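# Stack the scanner's reel onto the left reel pile

## Task

Take the reel lying on the scanner's glass and set it flat on top of the stack of reels beside the glass on the robot's left, keeping the same face upward. It only counts if the reel stays there on its own with the robot not supporting it, and nothing the robot is touching at the end may sag or drop once released.

## Robot and tools

Robot: two arms, left_arm and right_arm, each ending in a two-finger gripper. Each gripper's fingers extend along its own +z axis and close toward each other along its own y axis. The reported hand position is the point midway between the finger pads, roughly 1 cm back from the tips.

Scene frame (used in every result): origin on the tabletop midway between the arms, +z up, +x away from the robot over the table, +y toward left_arm. The arm names are not image sides. Results list, per arm, end_effector_position in metres and end_effector_quat_wxyz. Printed positions can be a little wrong, more so when an arm is stretched far out.

Row format (shared by execute_actions and move): one flat list of 14 numbers covering both arms, always all 14 even when one arm is idle. Order: left_arm dx, dy, dz, rx, ry, rz, opening, then right_arm dx, dy, dz, rx, ry, rz, opening. Every value lies in [-1, 1].
- dx, dy, dz: a position offset, not a pose, expressed in that gripper's own axes and measured from its pose at the start of the action (for a call's first action or for move, the pose in the latest result of this scene). A value of 1.0 equals 0.6 m.
- rx, ry, rz: a single rotation vector, also an offset in the gripper's own axes from that same start pose; 1.0 equals 180 degrees.
- opening: absolute, not an offset. +1 = fully open (0.094 m), -1 = closed.

execute_actions(actions): actions is a list of up to 15 actions; each action is a table of up to 15 rows, and each row runs for one control step of 1/30 s. If a table has fewer than 15 rows, its final row is repeated to fill 15 steps. All rows in an action are offsets from the action's start pose, not from the previous row. An empty list returns the current state and images without moving.

move(target, speed, blocking): target is one 14-number row as above, offsets from the last reported pose. Each gripper follows a straight path; both arms finish together, in 0.5 to 10 s (cut short at 10 s). speed is the top path speed in m/s, 0.002 to 0.5, default 0.25; rotation tops out at twice that in rad/s. The paths do not avoid obstacles or the other arm. Grippers trail and wander from the path and can exceed speed, especially near full reach. Openings are sent when the move begins. Faster contact hits harder, and aiming further beyond a contact pushes harder. With blocking=false you get a result after 0.5 s while the arm keeps going; further moves or action rows are refused until a result shows the move finished, so use wait or stop. The result adds a "move:" line: ending such as done, off_target, moving, held or fault, plus limits (paced = the sent pose was clipped; held = a check blocked some steps, after which the arm may jump much faster than speed). Each gripper's distance from its target is shown. If only one arm is named, the other ended at rest near its target.

wait(seconds): 0 to 10 s, arms keep their last command; returns early if a running move ends. stop(): brakes a running move to rest, needing more room when fast; fingers keep moving. zoom_image(camera, region): closer look at part of the latest image; region [x0, y0, x1, y1] in pixels with (0,0) at the top-left, at most 504 by 504. Cameras, all 504x504: cam_head_left, cam_head_right, cam_high, cam_low, cam_left_wrist, cam_right_wrist. finished_scene(scene): ends the current scene (give its number) once the robot has held the final command; irreversible, and the result states whether the task succeeded. Answering without a tool call ends everything.

Controller behaviour: each control step, the commanded pose is limited to 70 mm and 16 degrees away from the measured pose, so a distant target needs several actions. After an action an arm goes at most to its last limited pose. If position and orientation conflict, position wins. Elbows never fully straighten. "Hand target" lines show where the controller is currently driving each gripper. Arms often settle a centimetre or more short, usually low; repeated zero offsets let an arm droop further. To hold an arm still, send the offset back to its desired pose in the first call of a reply, zeros afterwards, and aim higher if it keeps sagging. A "pose unreachable" line means the clearance check altered or blocked that arm's command. Joint ranges (rad), base to gripper: waist -2.880 to 2.880, shoulder 0.000 to 3.142, elbow 0.000 to 3.019, wrist pitch -1.693 to 1.571, wrist yaw -1.571 to 1.571, wrist roll -2.094 to 2.094.

Gripping: grip_measured reports finger opening on the command scale; the last Joint positions value is opening in metres. Readings may be off by about 1 mm per gripper, consistently. To hold something, command an opening below grip_measured: about 0.03 lower is firm, less is gentler. Pad force is capped around 50 to 62 N (lower on some grippers, weaker on parts under about 2 mm thick), with a brief spike on first contact. Joint torque readings include offsets, scale errors, friction and noise, and are nonzero even in free air. Holding loads heats motors; a MOTOR HOT line appears from 85 °C, and at 100 °C that arm and gripper go limp and drop (OVER-TEMPERATURE FAULT). Any FAULT line stops that arm's motion.

Avoid: dropping, slipping or slamming the reel; knocking anything off the table; hard pushes; the arms colliding or pressing on each other; finishing while the gripper still supports the reel. Brief outside tugs on held parts or shoves on loose objects can occur. Open and withdraw before calling finished_scene, and check the reel rests flat and stays put.

Each tool is called after "Request:" as name([rows], argument=value, ...), one row to a line, values as JSON.

## Session

Request:
execute_actions(actions=[])

Scene clock: 0.00 s.
left_arm: end_effector_position=(+0.6891, +0.1453, +0.1847) grip_measured=+1.000 end_effector_quat_wxyz=(+0.375, +0.772, +0.459, +0.229) | right_arm: end_effector_position=(+0.2040, -0.4193, +0.2382) grip_measured=+1.000 end_effector_quat_wxyz=(+0.013, +0.801, +0.598, +0.017)
Joint positions: left_arm=[-0.318  1.708  1.275 -0.235  0.142  1.695  0.094] | right_arm=[-0.482  0.705  0.852 -1.678 -0.013  1.508  0.094]
Joint velocities: left_arm=[ 0.015 -0.015 -0.002 -0.002  0.007 -0.066  0.   ] | right_arm=[-0.005 -0.005 -0.032 -0.017 -0.037 -0.037  0.   ]
Joint torques (N m, as the arm reports them, + toward a larger angle): no reading
Hand target (left_arm): +0.698, +0.142, +0.206; +0.389, +0.765, +0.452, +0.242
Hand target (right_arm): +0.208, -0.421, +0.248; +0.024, +0.801, +0.598, +0.023

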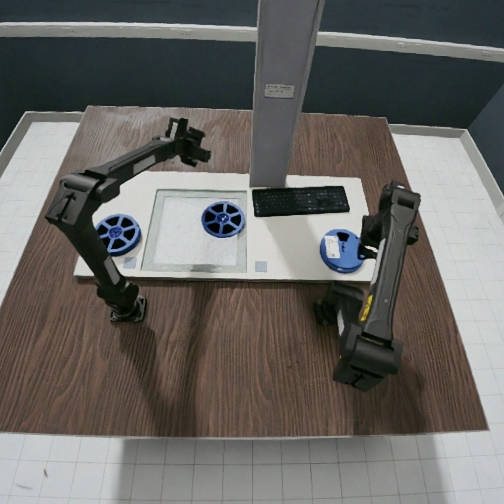

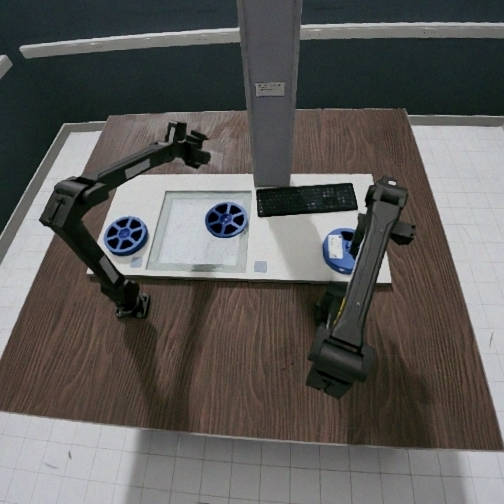

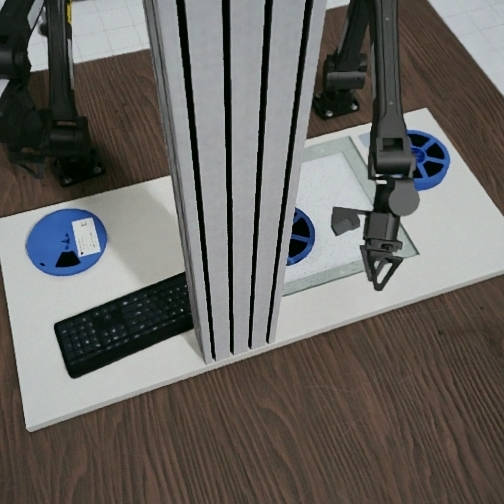

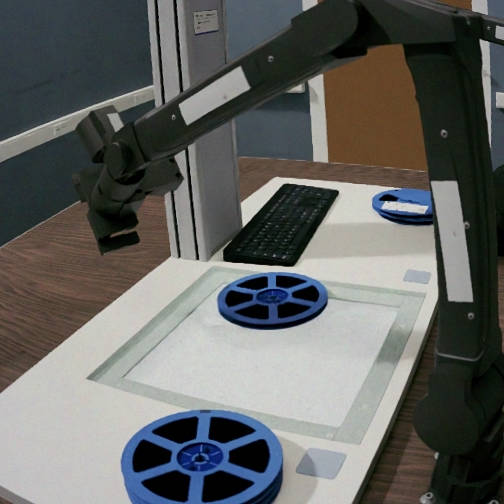

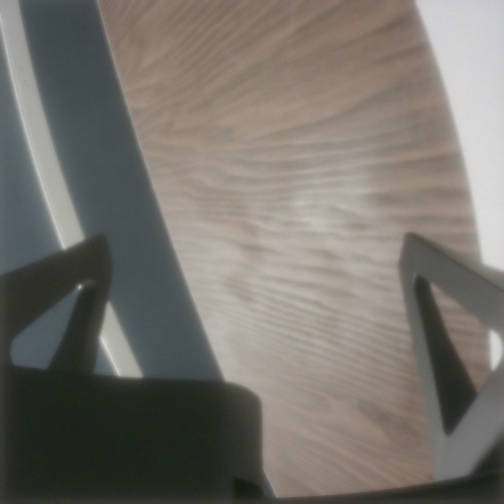

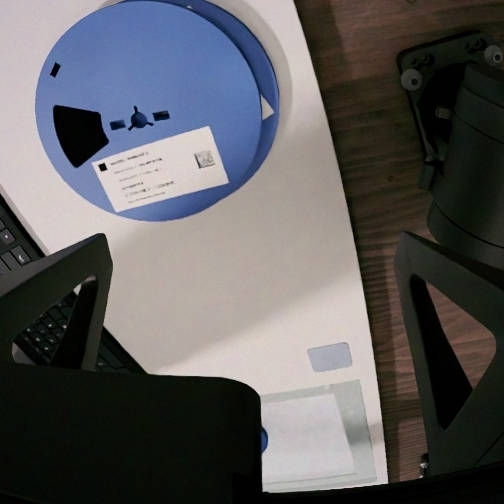

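Request:
zoom_image(camera="cam_low", region=[100, 250, 360, 504])

Request:
zoom_image(camera="cam_head_left", region=[60, 160, 300, 330])

Region (100, 250, 360, 504) of cam_low's 504x504 image, scaled by 1.938, with more detail than that image has; it fills the top 492 rows of this view, and the rest is white.

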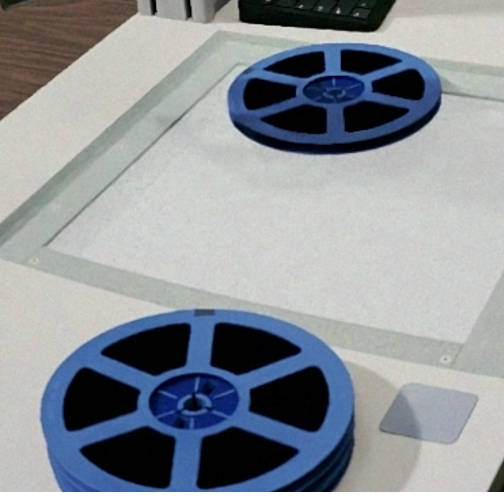

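Region (60, 160, 300, 330) of cam_head_left's 504x504 image, scaled by 2.100, with more detail than that image has; it fills the top 357 rows of this view, and the rest is white.

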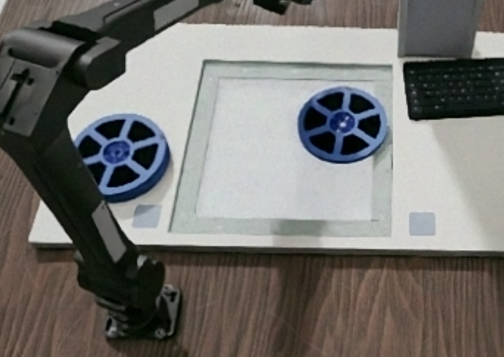

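Request:
move(target=[-0.278,-0.068,-0.404,0.29,0,0,1, 0,0,0,0,0,0,1], speed=0.3)

Scene clock: 31.60 s.
left_arm: end_effector_position=(+0.4111, +0.1064, +0.2826) grip_measured=+1.000 end_effector_quat_wxyz=(-0.019, +0.864, +0.503, -0.003) | right_arm: end_effector_position=(+0.2040, -0.4193, +0.2382) grip_measured=+1.000 end_effector_quat_wxyz=(+0.013, +0.801, +0.598, +0.017)
Joint positions: left_arm=[-0.65   1.54   1.585 -1.654 -0.009  1.448  0.094] | right_arm=[-0.482  0.705  0.852 -1.678 -0.013  1.508  0.094]
Joint velocities: left_arm=[ 0.005  0.015  0.012  0.002 -0.095 -0.037  0.   ] | right_arm=[-0.015 -0.005 -0.002 -0.002 -0.007  0.037  0.   ]
Joint torques (N m, as the arm reports them, + toward a larger angle): left_arm=[  0.54 -12.95  14.7   -0.32   0.12   0.01] | right_arm=[ 1.71 -0.07  8.    0.27 -0.08 -0.16]
Hand target (left_arm): +0.420, +0.100, +0.301; -0.001, +0.860, +0.510, +0.004
Hand target (right_arm): +0.204, -0.419, +0.238; +0.013, +0.801, +0.598, +0.017
Off the commanded pose (left_arm): 0.020 m, 2 deg.
Off the commanded pose (right_arm): 0.000 m, 0 deg.
move: off_target (left_arm)

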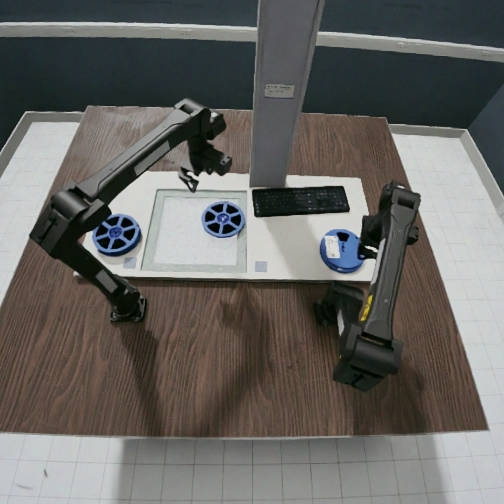

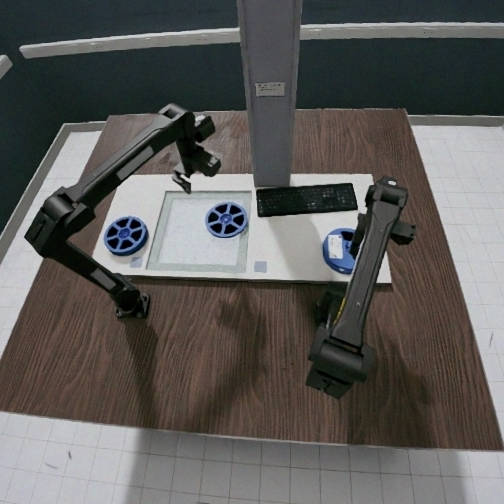

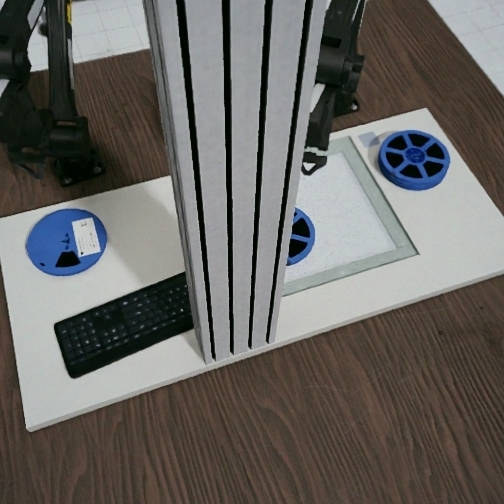

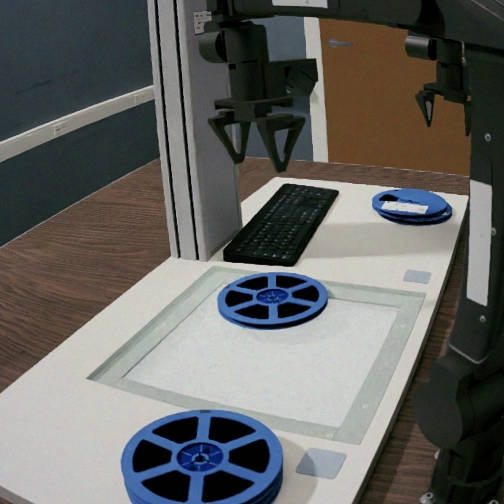

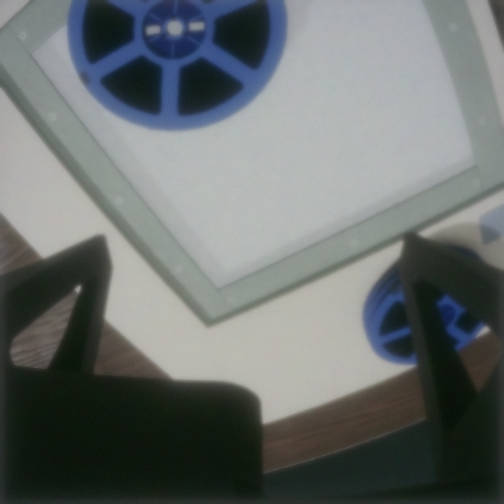

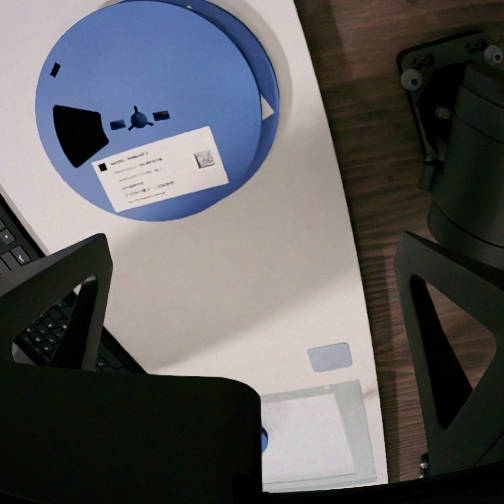

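Request:
move(target=[-0.03,0.11,0.2,0,0,0,1, 0,0,0,0,0,0,1], speed=0.25)

Scene clock: 37.30 s.
left_arm: end_effector_position=(+0.4541, +0.0665, +0.1496) grip_measured=+1.000 end_effector_quat_wxyz=(-0.034, +0.865, +0.500, -0.009) | right_arm: end_effector_position=(+0.2040, -0.4193, +0.2382) grip_measured=+1.000 end_effector_quat_wxyz=(+0.013, +0.801, +0.598, +0.017)
Joint positions: left_arm=[-0.663  1.749  1.494 -1.385 -0.009  1.442  0.094] | right_arm=[-0.482  0.705  0.852 -1.678 -0.013  1.508  0.094]
Joint velocities: left_arm=[-0.005 -0.024 -0.002  0.022 -0.007  0.007  0.   ] | right_arm=[-0.024  0.005 -0.002  0.022  0.007  0.007  0.   ]
Joint torques (N m, as the arm reports them, + toward a larger angle): left_arm=[ -0.44 -17.94   9.45   0.37   0.11  -0.02] | right_arm=[ 1.77 -0.14  7.99  0.29 -0.09 -0.16]
Hand target (left_arm): +0.455, +0.062, +0.159; -0.019, +0.864, +0.503, -0.003
Hand target (right_arm): +0.204, -0.419, +0.238; +0.013, +0.801, +0.598, +0.017
Off the commanded pose (left_arm): 0.012 m, 2 deg.
Off the commanded pose (right_arm): 0.000 m, 0 deg.
move: off_target (left_arm)

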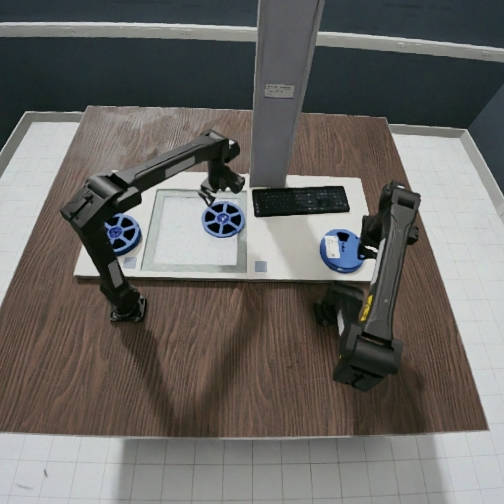

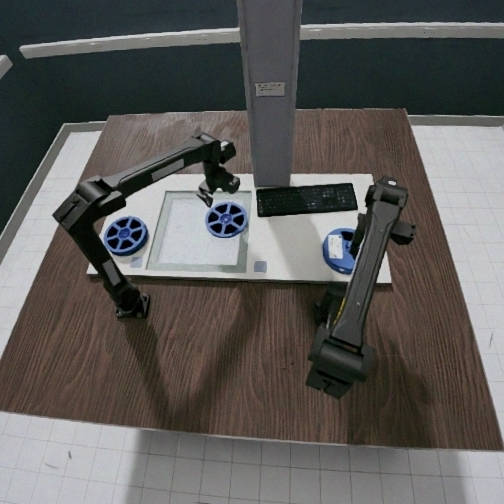

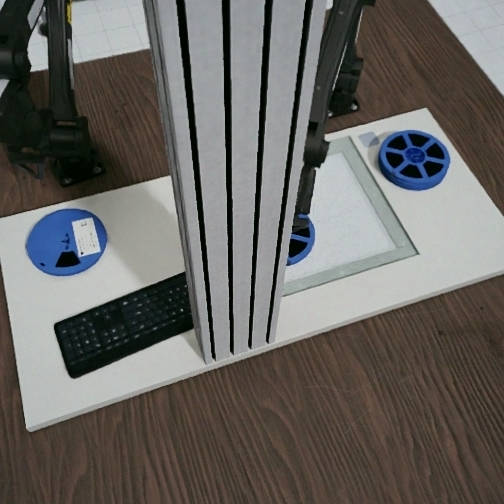

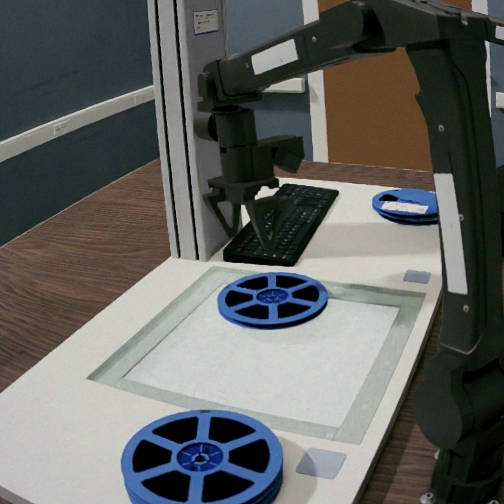

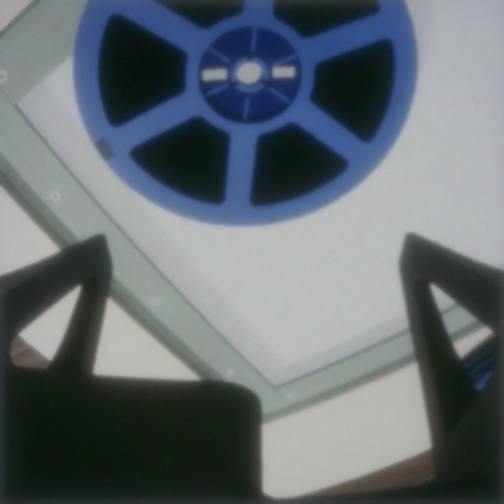

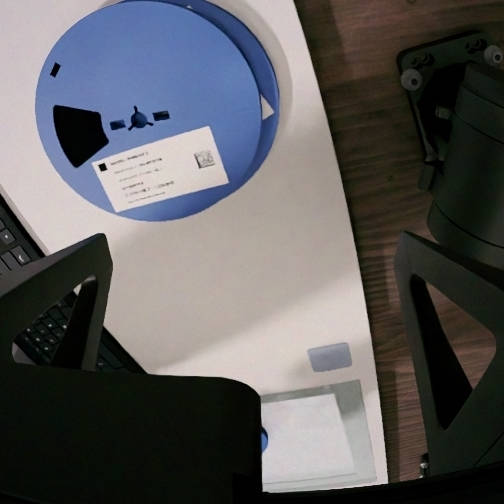

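Request:
zoom_image(camera="cam_left_wrist", region=[60, 0, 430, 240])

Request:
zoom_image(camera="cam_low", region=[200, 180, 350, 340])

Region (60, 0, 430, 240) of cam_left_wrist's 504x504 image, scaled by 1.362, with more detail than that image has; it fills the top 327 rows of this view, and the rest is white.

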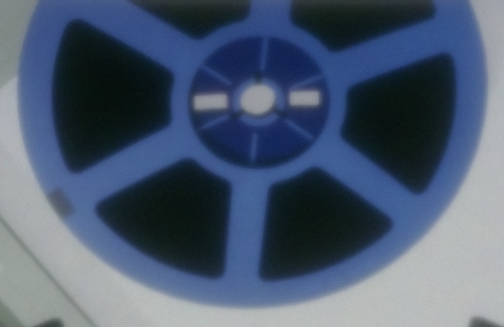

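Region (200, 180, 350, 340) of cam_low's 504x504 image, scaled by 3.150, with more detail than that image has; it fills the left 472 columns of this view, and the rest is white.

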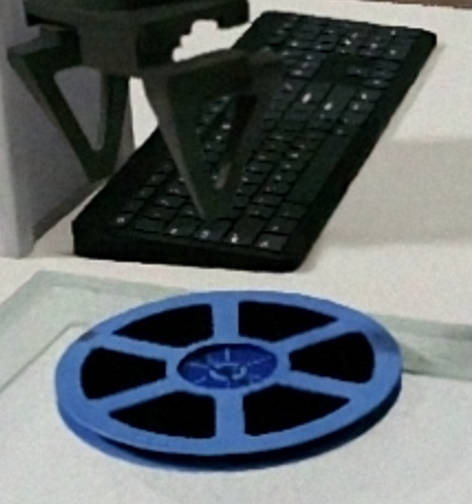

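Request:
move(target=[-0.05,0,0.1,-0.035,-0.008,0,1, 0,0,0,0,0,0,1], speed=0.15)

Scene clock: 57.97 s.
left_arm: end_effector_position=(+0.4331, +0.0460, +0.0828) grip_measured=+1.000 end_effector_quat_wxyz=(+0.008, +0.869, +0.495, +0.004) | right_arm: end_effector_position=(+0.2040, -0.4193, +0.2382) grip_measured=+1.000 end_effector_quat_wxyz=(+0.013, +0.801, +0.598, +0.017)
Joint positions: left_arm=[-0.718  1.748  1.308 -1.114 -0.003  1.399  0.094] | right_arm=[-0.482  0.705  0.852 -1.678 -0.013  1.508  0.094]
Joint velocities: left_arm=[-0.005 -0.024  0.007 -0.007  0.007 -0.051  0.   ] | right_arm=[ 0.005 -0.005 -0.007 -0.007 -0.066 -0.007  0.   ]
Joint torques (N m, as the arm reports them, + toward a larger angle): left_arm=[ -0.4  -17.17   8.67   0.69   0.15  -0.06] | right_arm=[ 1.81 -0.08  8.01  0.33 -0.08 -0.16]
Hand target (left_arm): +0.435, +0.043, +0.090; +0.021, +0.865, +0.501, +0.007
Hand target (right_arm): +0.204, -0.419, +0.238; +0.013, +0.801, +0.598, +0.017
Off the commanded pose (left_arm): 0.007 m, 2 deg.
Off the commanded pose (right_arm): 0.000 m, 0 deg.
move: done

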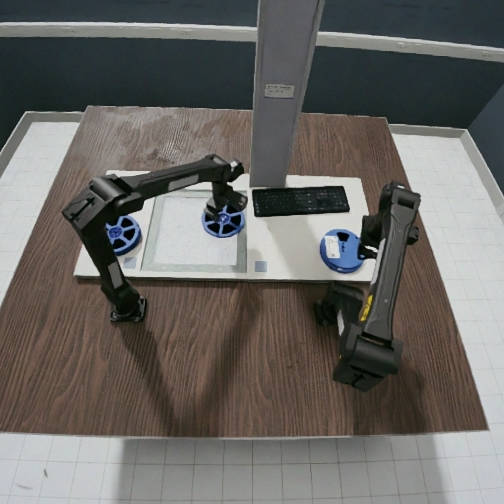

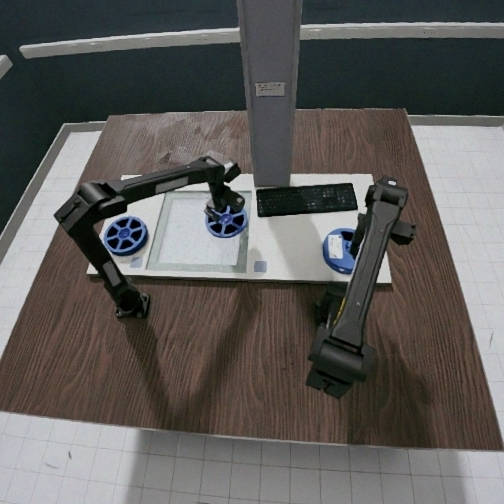

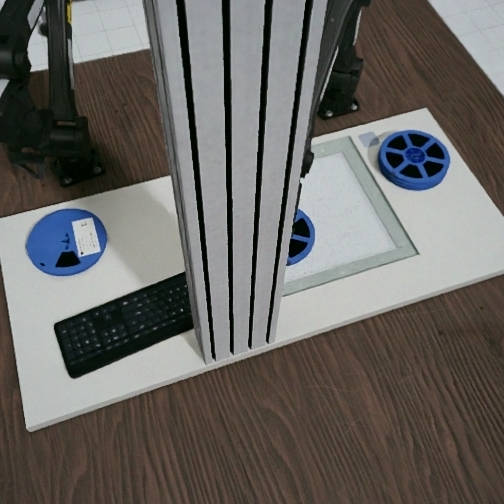

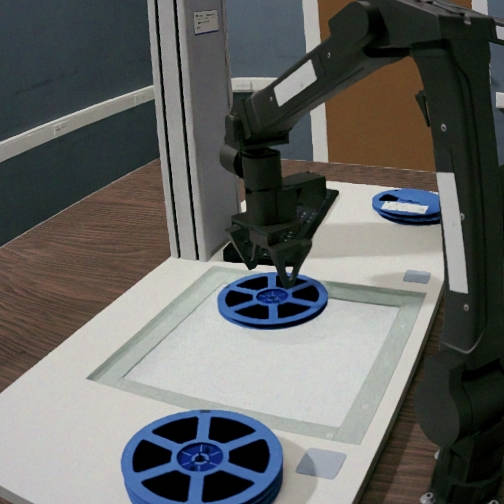

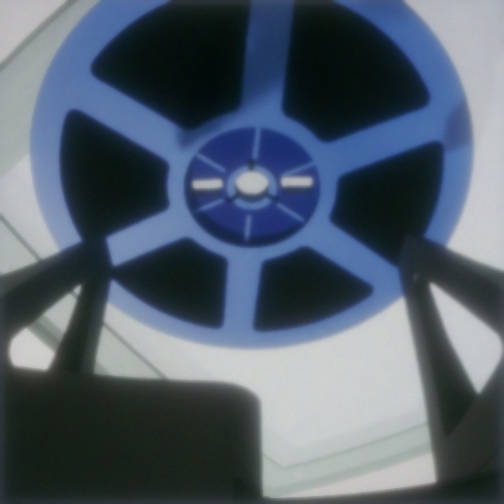

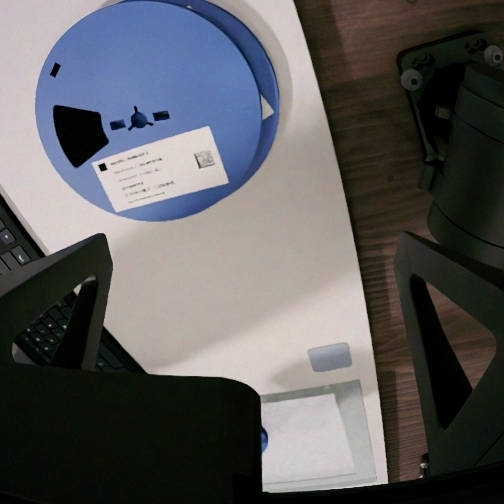

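Request:
move(target=[0,-0.097,0.025,-0.008,0,0,0.62, 0,0,0,0,0,0,1], speed=0.1)

Scene clock: 67.50 s.
left_arm: end_effector_position=(+0.3824, +0.0782, +0.0639) grip_measured=+0.622 end_effector_quat_wxyz=(+0.009, +0.871, +0.492, +0.005) | right_arm: end_effector_position=(+0.2040, -0.4193, +0.2382) grip_measured=+1.000 end_effector_quat_wxyz=(+0.013, +0.801, +0.598, +0.017)
Joint positions: left_arm=[-0.737  1.631  1.096 -1.016 -0.004  1.387  0.076] | right_arm=[-0.482  0.705  0.852 -1.678 -0.013  1.508  0.094]
Joint velocities: left_arm=[-0.005 -0.005  0.007  0.007 -0.022 -0.007  0.001] | right_arm=[-0.005 -0.015 -0.007  0.012  0.007 -0.051  0.   ]
Joint torques (N m, as the arm reports them, + toward a larger angle): left_arm=[ -0.54 -14.81   8.08   0.81  -0.09  -0.04] | right_arm=[ 1.73 -0.04  7.99  0.28 -0.08 -0.16]
Hand target (left_arm): +0.383, +0.075, +0.068; +0.018, +0.869, +0.495, +0.010
Hand target (right_arm): +0.204, -0.419, +0.238; +0.013, +0.801, +0.598, +0.017
Off the commanded pose (left_arm): 0.004 m, 1 deg.
Off the commanded pose (right_arm): 0.000 m, 0 deg.
move: done

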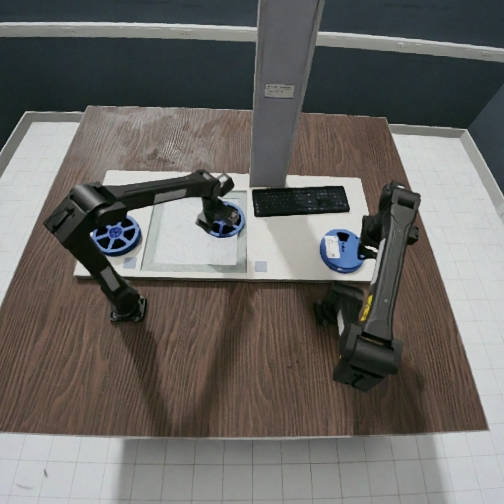

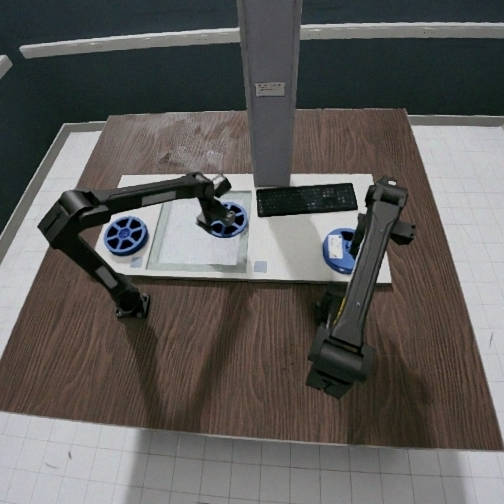

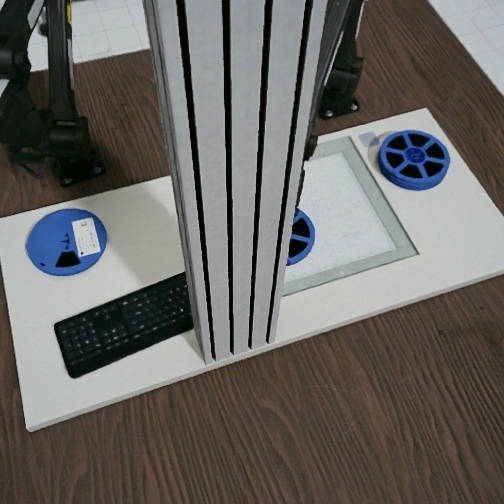

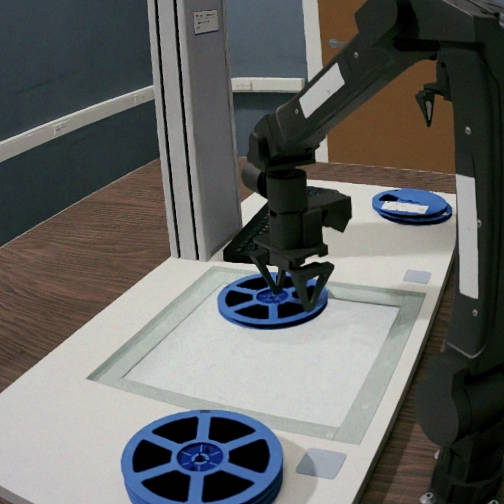

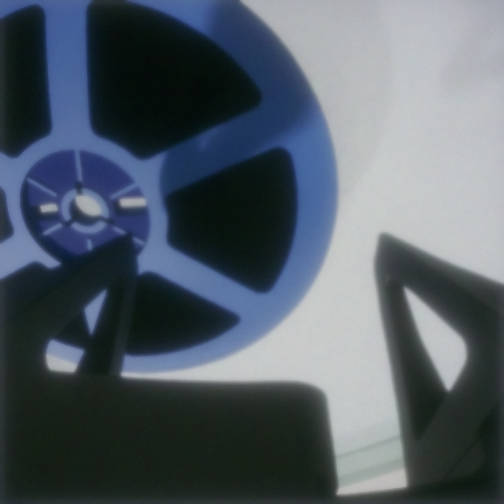

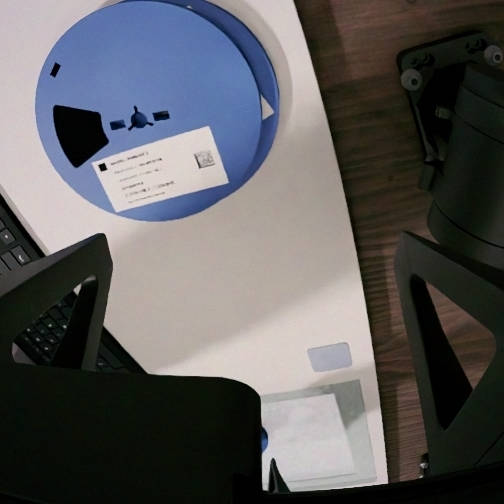

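Request:
move(target=[0,0.009,0.018,-0.004,0,0,0.62, 0,0,0,0,0,0,1], speed=0.05)

Scene clock: 71.50 s.
left_arm: end_effector_position=(+0.3864, +0.0746, +0.0574) grip_measured=+0.622 end_effector_quat_wxyz=(+0.014, +0.870, +0.492, +0.007) | right_arm: end_effector_position=(+0.2040, -0.4193, +0.2382) grip_measured=+1.000 end_effector_quat_wxyz=(+0.013, +0.801, +0.598, +0.017)
Joint positions: left_arm=[-0.737  1.646  1.096 -0.99  -0.004  1.386  0.076] | right_arm=[-0.482  0.705  0.852 -1.678 -0.013  1.508  0.094]
Joint velocities: left_arm=[ 0.015 -0.005 -0.007  0.012 -0.051 -0.007 -0.   ] | right_arm=[-0.005 -0.005 -0.002  0.007 -0.037 -0.007  0.   ]
Joint torques (N m, as the arm reports them, + toward a larger angle): left_arm=[  0.26 -13.54   7.87   0.71  -0.05   0.06] | right_arm=[ 1.74  0.07  8.01  0.31 -0.08 -0.16]
Hand target (left_arm): +0.387, +0.075, +0.053; +0.014, +0.871, +0.492, +0.008
Hand target (right_arm): +0.204, -0.419, +0.238; +0.013, +0.801, +0.598, +0.017
Off the commanded pose (left_arm): 0.004 m, 0 deg.
Off the commanded pose (right_arm): 0.000 m, 0 deg.
move: done

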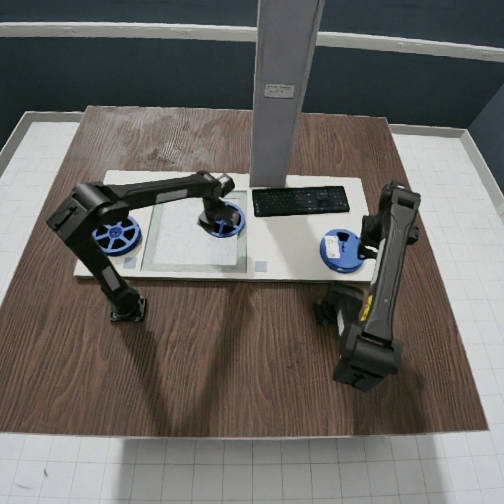

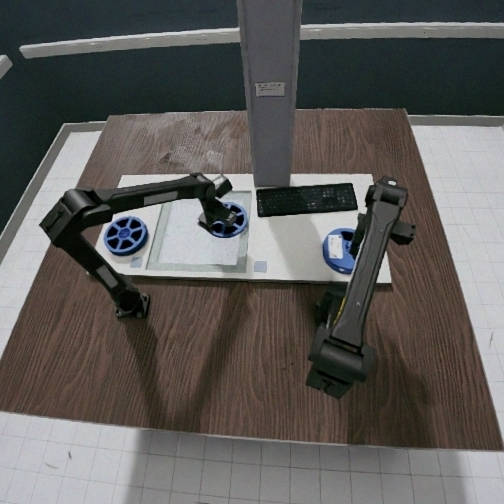

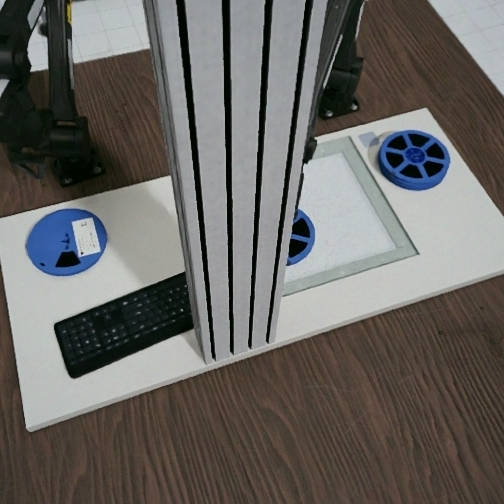

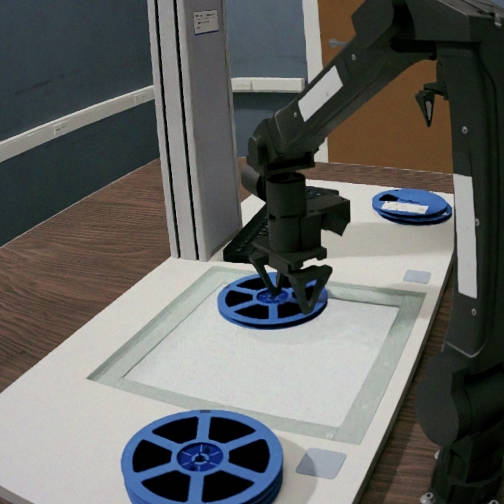

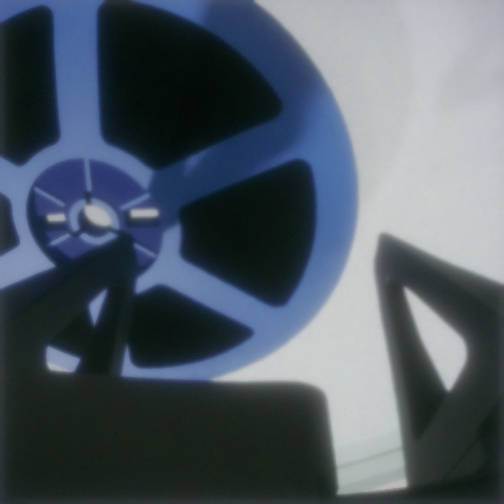

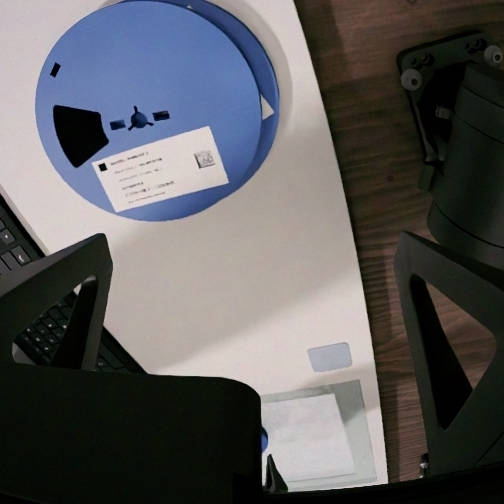

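Request:
move(target=[-0.012,0,0.015,0.004,0,0,0.62, 0,0,0,0,0,0,1], speed=0.03)

Scene clock: 75.33 s.
left_arm: end_effector_position=(+0.3827, +0.0726, +0.0494) grip_measured=+0.622 end_effector_quat_wxyz=(+0.005, +0.872, +0.490, +0.004) | right_arm: end_effector_position=(+0.2040, -0.4193, +0.2382) grip_measured=+1.000 end_effector_quat_wxyz=(+0.013, +0.801, +0.598, +0.017)
Joint positions: left_arm=[-0.746  1.665  1.096 -0.99  -0.004  1.383  0.076] | right_arm=[-0.482  0.705  0.852 -1.678 -0.013  1.508  0.094]
Joint velocities: left_arm=[ 0.005 -0.005 -0.012  0.007 -0.022  0.022 -0.001] | right_arm=[ 0.005 -0.015 -0.002 -0.017  0.037  0.066  0.   ]
Joint torques (N m, as the arm reports them, + toward a larger angle): left_arm=[ -0.48 -13.45   8.45   0.53   0.15  -0.04] | right_arm=[ 1.83 -0.05  7.99  0.29 -0.08 -0.17]
Hand target (left_arm): +0.383, +0.068, +0.048; +0.008, +0.870, +0.492, +0.004
Hand target (right_arm): +0.204, -0.419, +0.238; +0.013, +0.801, +0.598, +0.017
Off the commanded pose (left_arm): 0.004 m, 1 deg.
Off the commanded pose (right_arm): 0.000 m, 0 deg.
move: done

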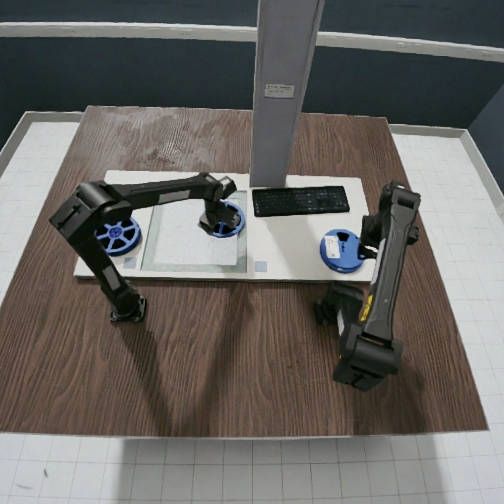

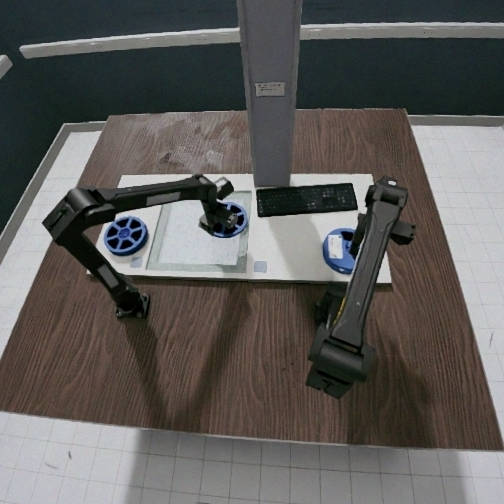

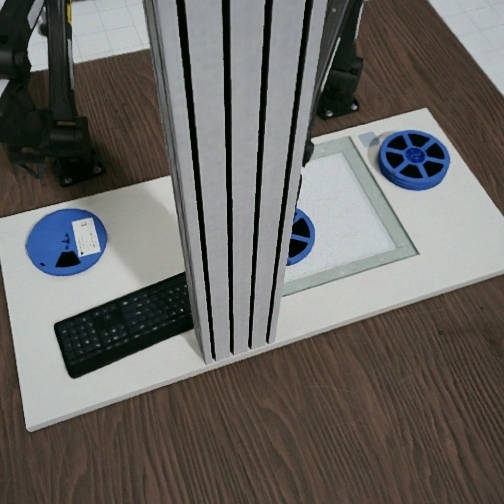

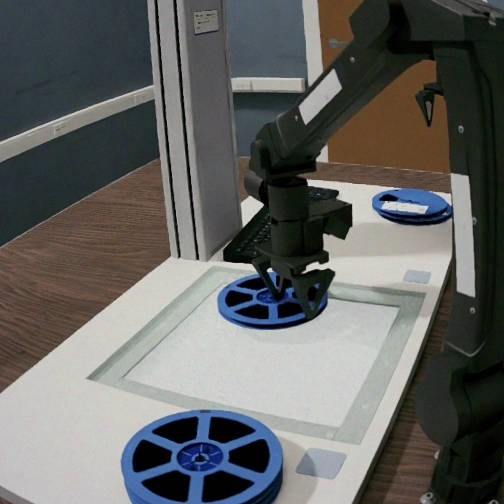

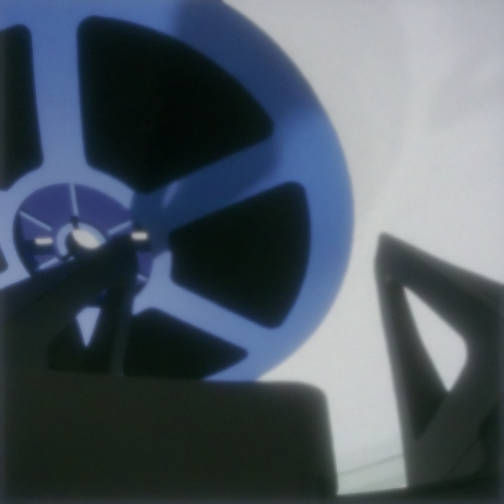

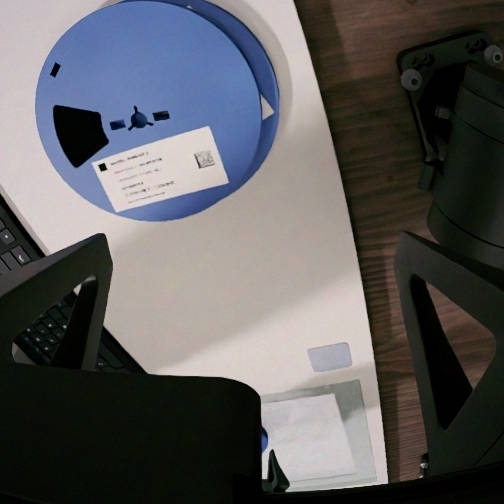

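Request:
move(target=[0,0.004,0.017,-0.004,0,0,0.62, 0,0,0,0,0,0,1], speed=0.02)

Request:
zoom_image(camera="cam_low", region=[200, 220, 350, 340])

Scene clock: 78.17 s.
left_arm: end_effector_position=(+0.3850, +0.0705, +0.0454) grip_measured=+0.622 end_effector_quat_wxyz=(+0.012, +0.872, +0.490, +0.006) | right_arm: end_effector_position=(+0.2040, -0.4193, +0.2382) grip_measured=+1.000 end_effector_quat_wxyz=(+0.013, +0.801, +0.598, +0.017)
Joint positions: left_arm=[-0.746  1.669  1.089 -0.962 -0.004  1.383  0.076] | right_arm=[-0.482  0.705  0.852 -1.678 -0.013  1.508  0.094]
Joint velocities: left_arm=[-0.015 -0.015  0.002 -0.007 -0.022 -0.007 -0.001] | right_arm=[ 0.005  0.015 -0.002  0.007 -0.037  0.007  0.   ]
Joint torques (N m, as the arm reports them, + toward a larger angle): left_arm=[  0.6  -13.17   7.53   0.79  -0.06   0.05] | right_arm=[ 1.75  0.01  7.99  0.28 -0.08 -0.17]
Hand target (left_arm): +0.385, +0.071, +0.039; +0.010, +0.872, +0.490, +0.007
Hand target (right_arm): +0.204, -0.419, +0.238; +0.013, +0.801, +0.598, +0.017
Off the commanded pose (left_arm): 0.006 m, 0 deg.
Off the commanded pose (right_arm): 0.000 m, 0 deg.
move: done

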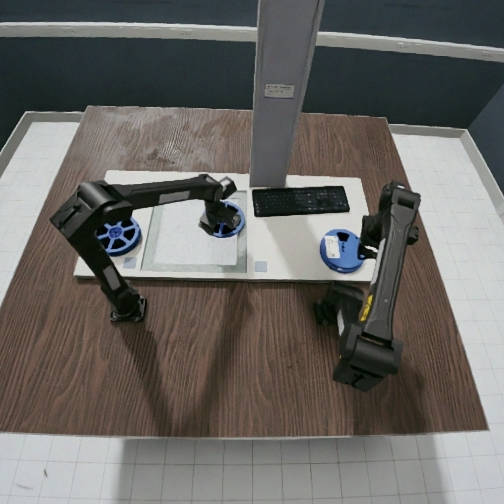

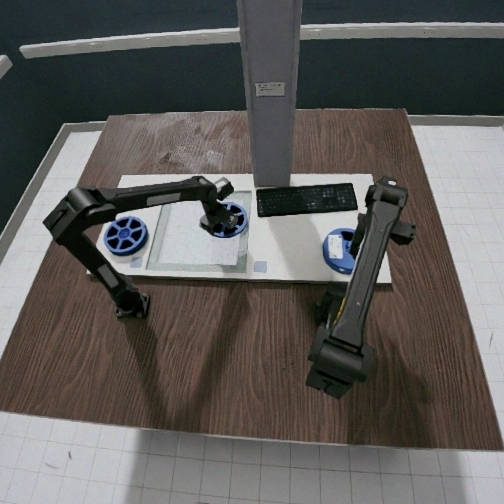

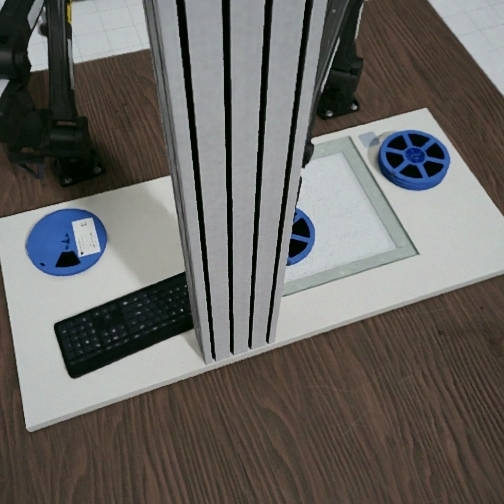

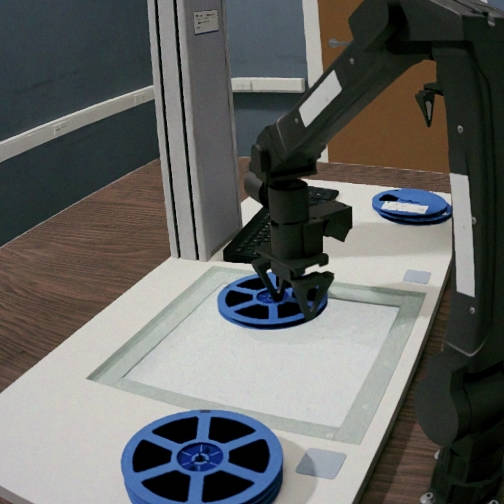

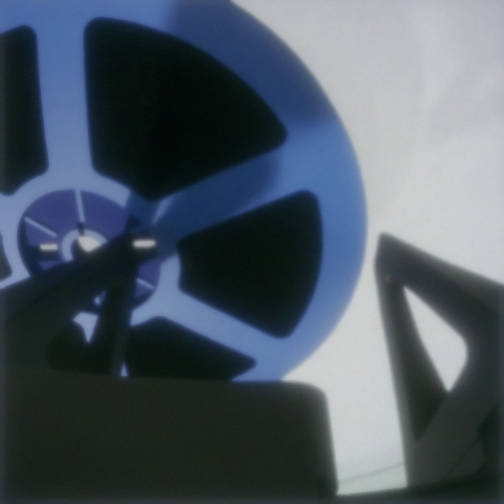

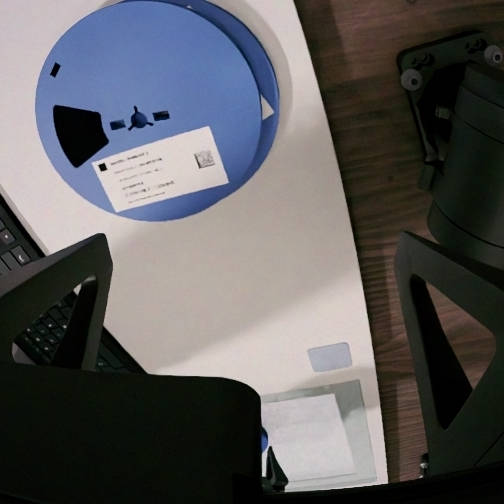

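Region (200, 220, 350, 340) of cam_low's 504x504 image, scaled by 3.360, with more detail than that image has; it fills the top 403 rows of this view, and the rest is white.

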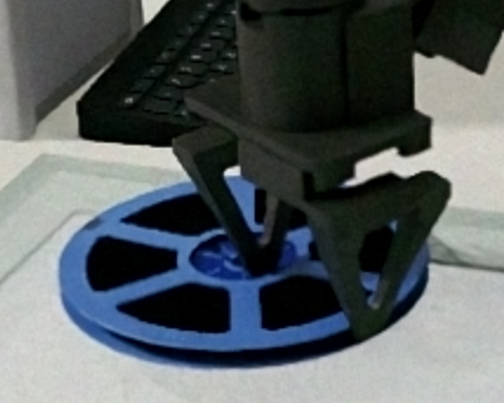

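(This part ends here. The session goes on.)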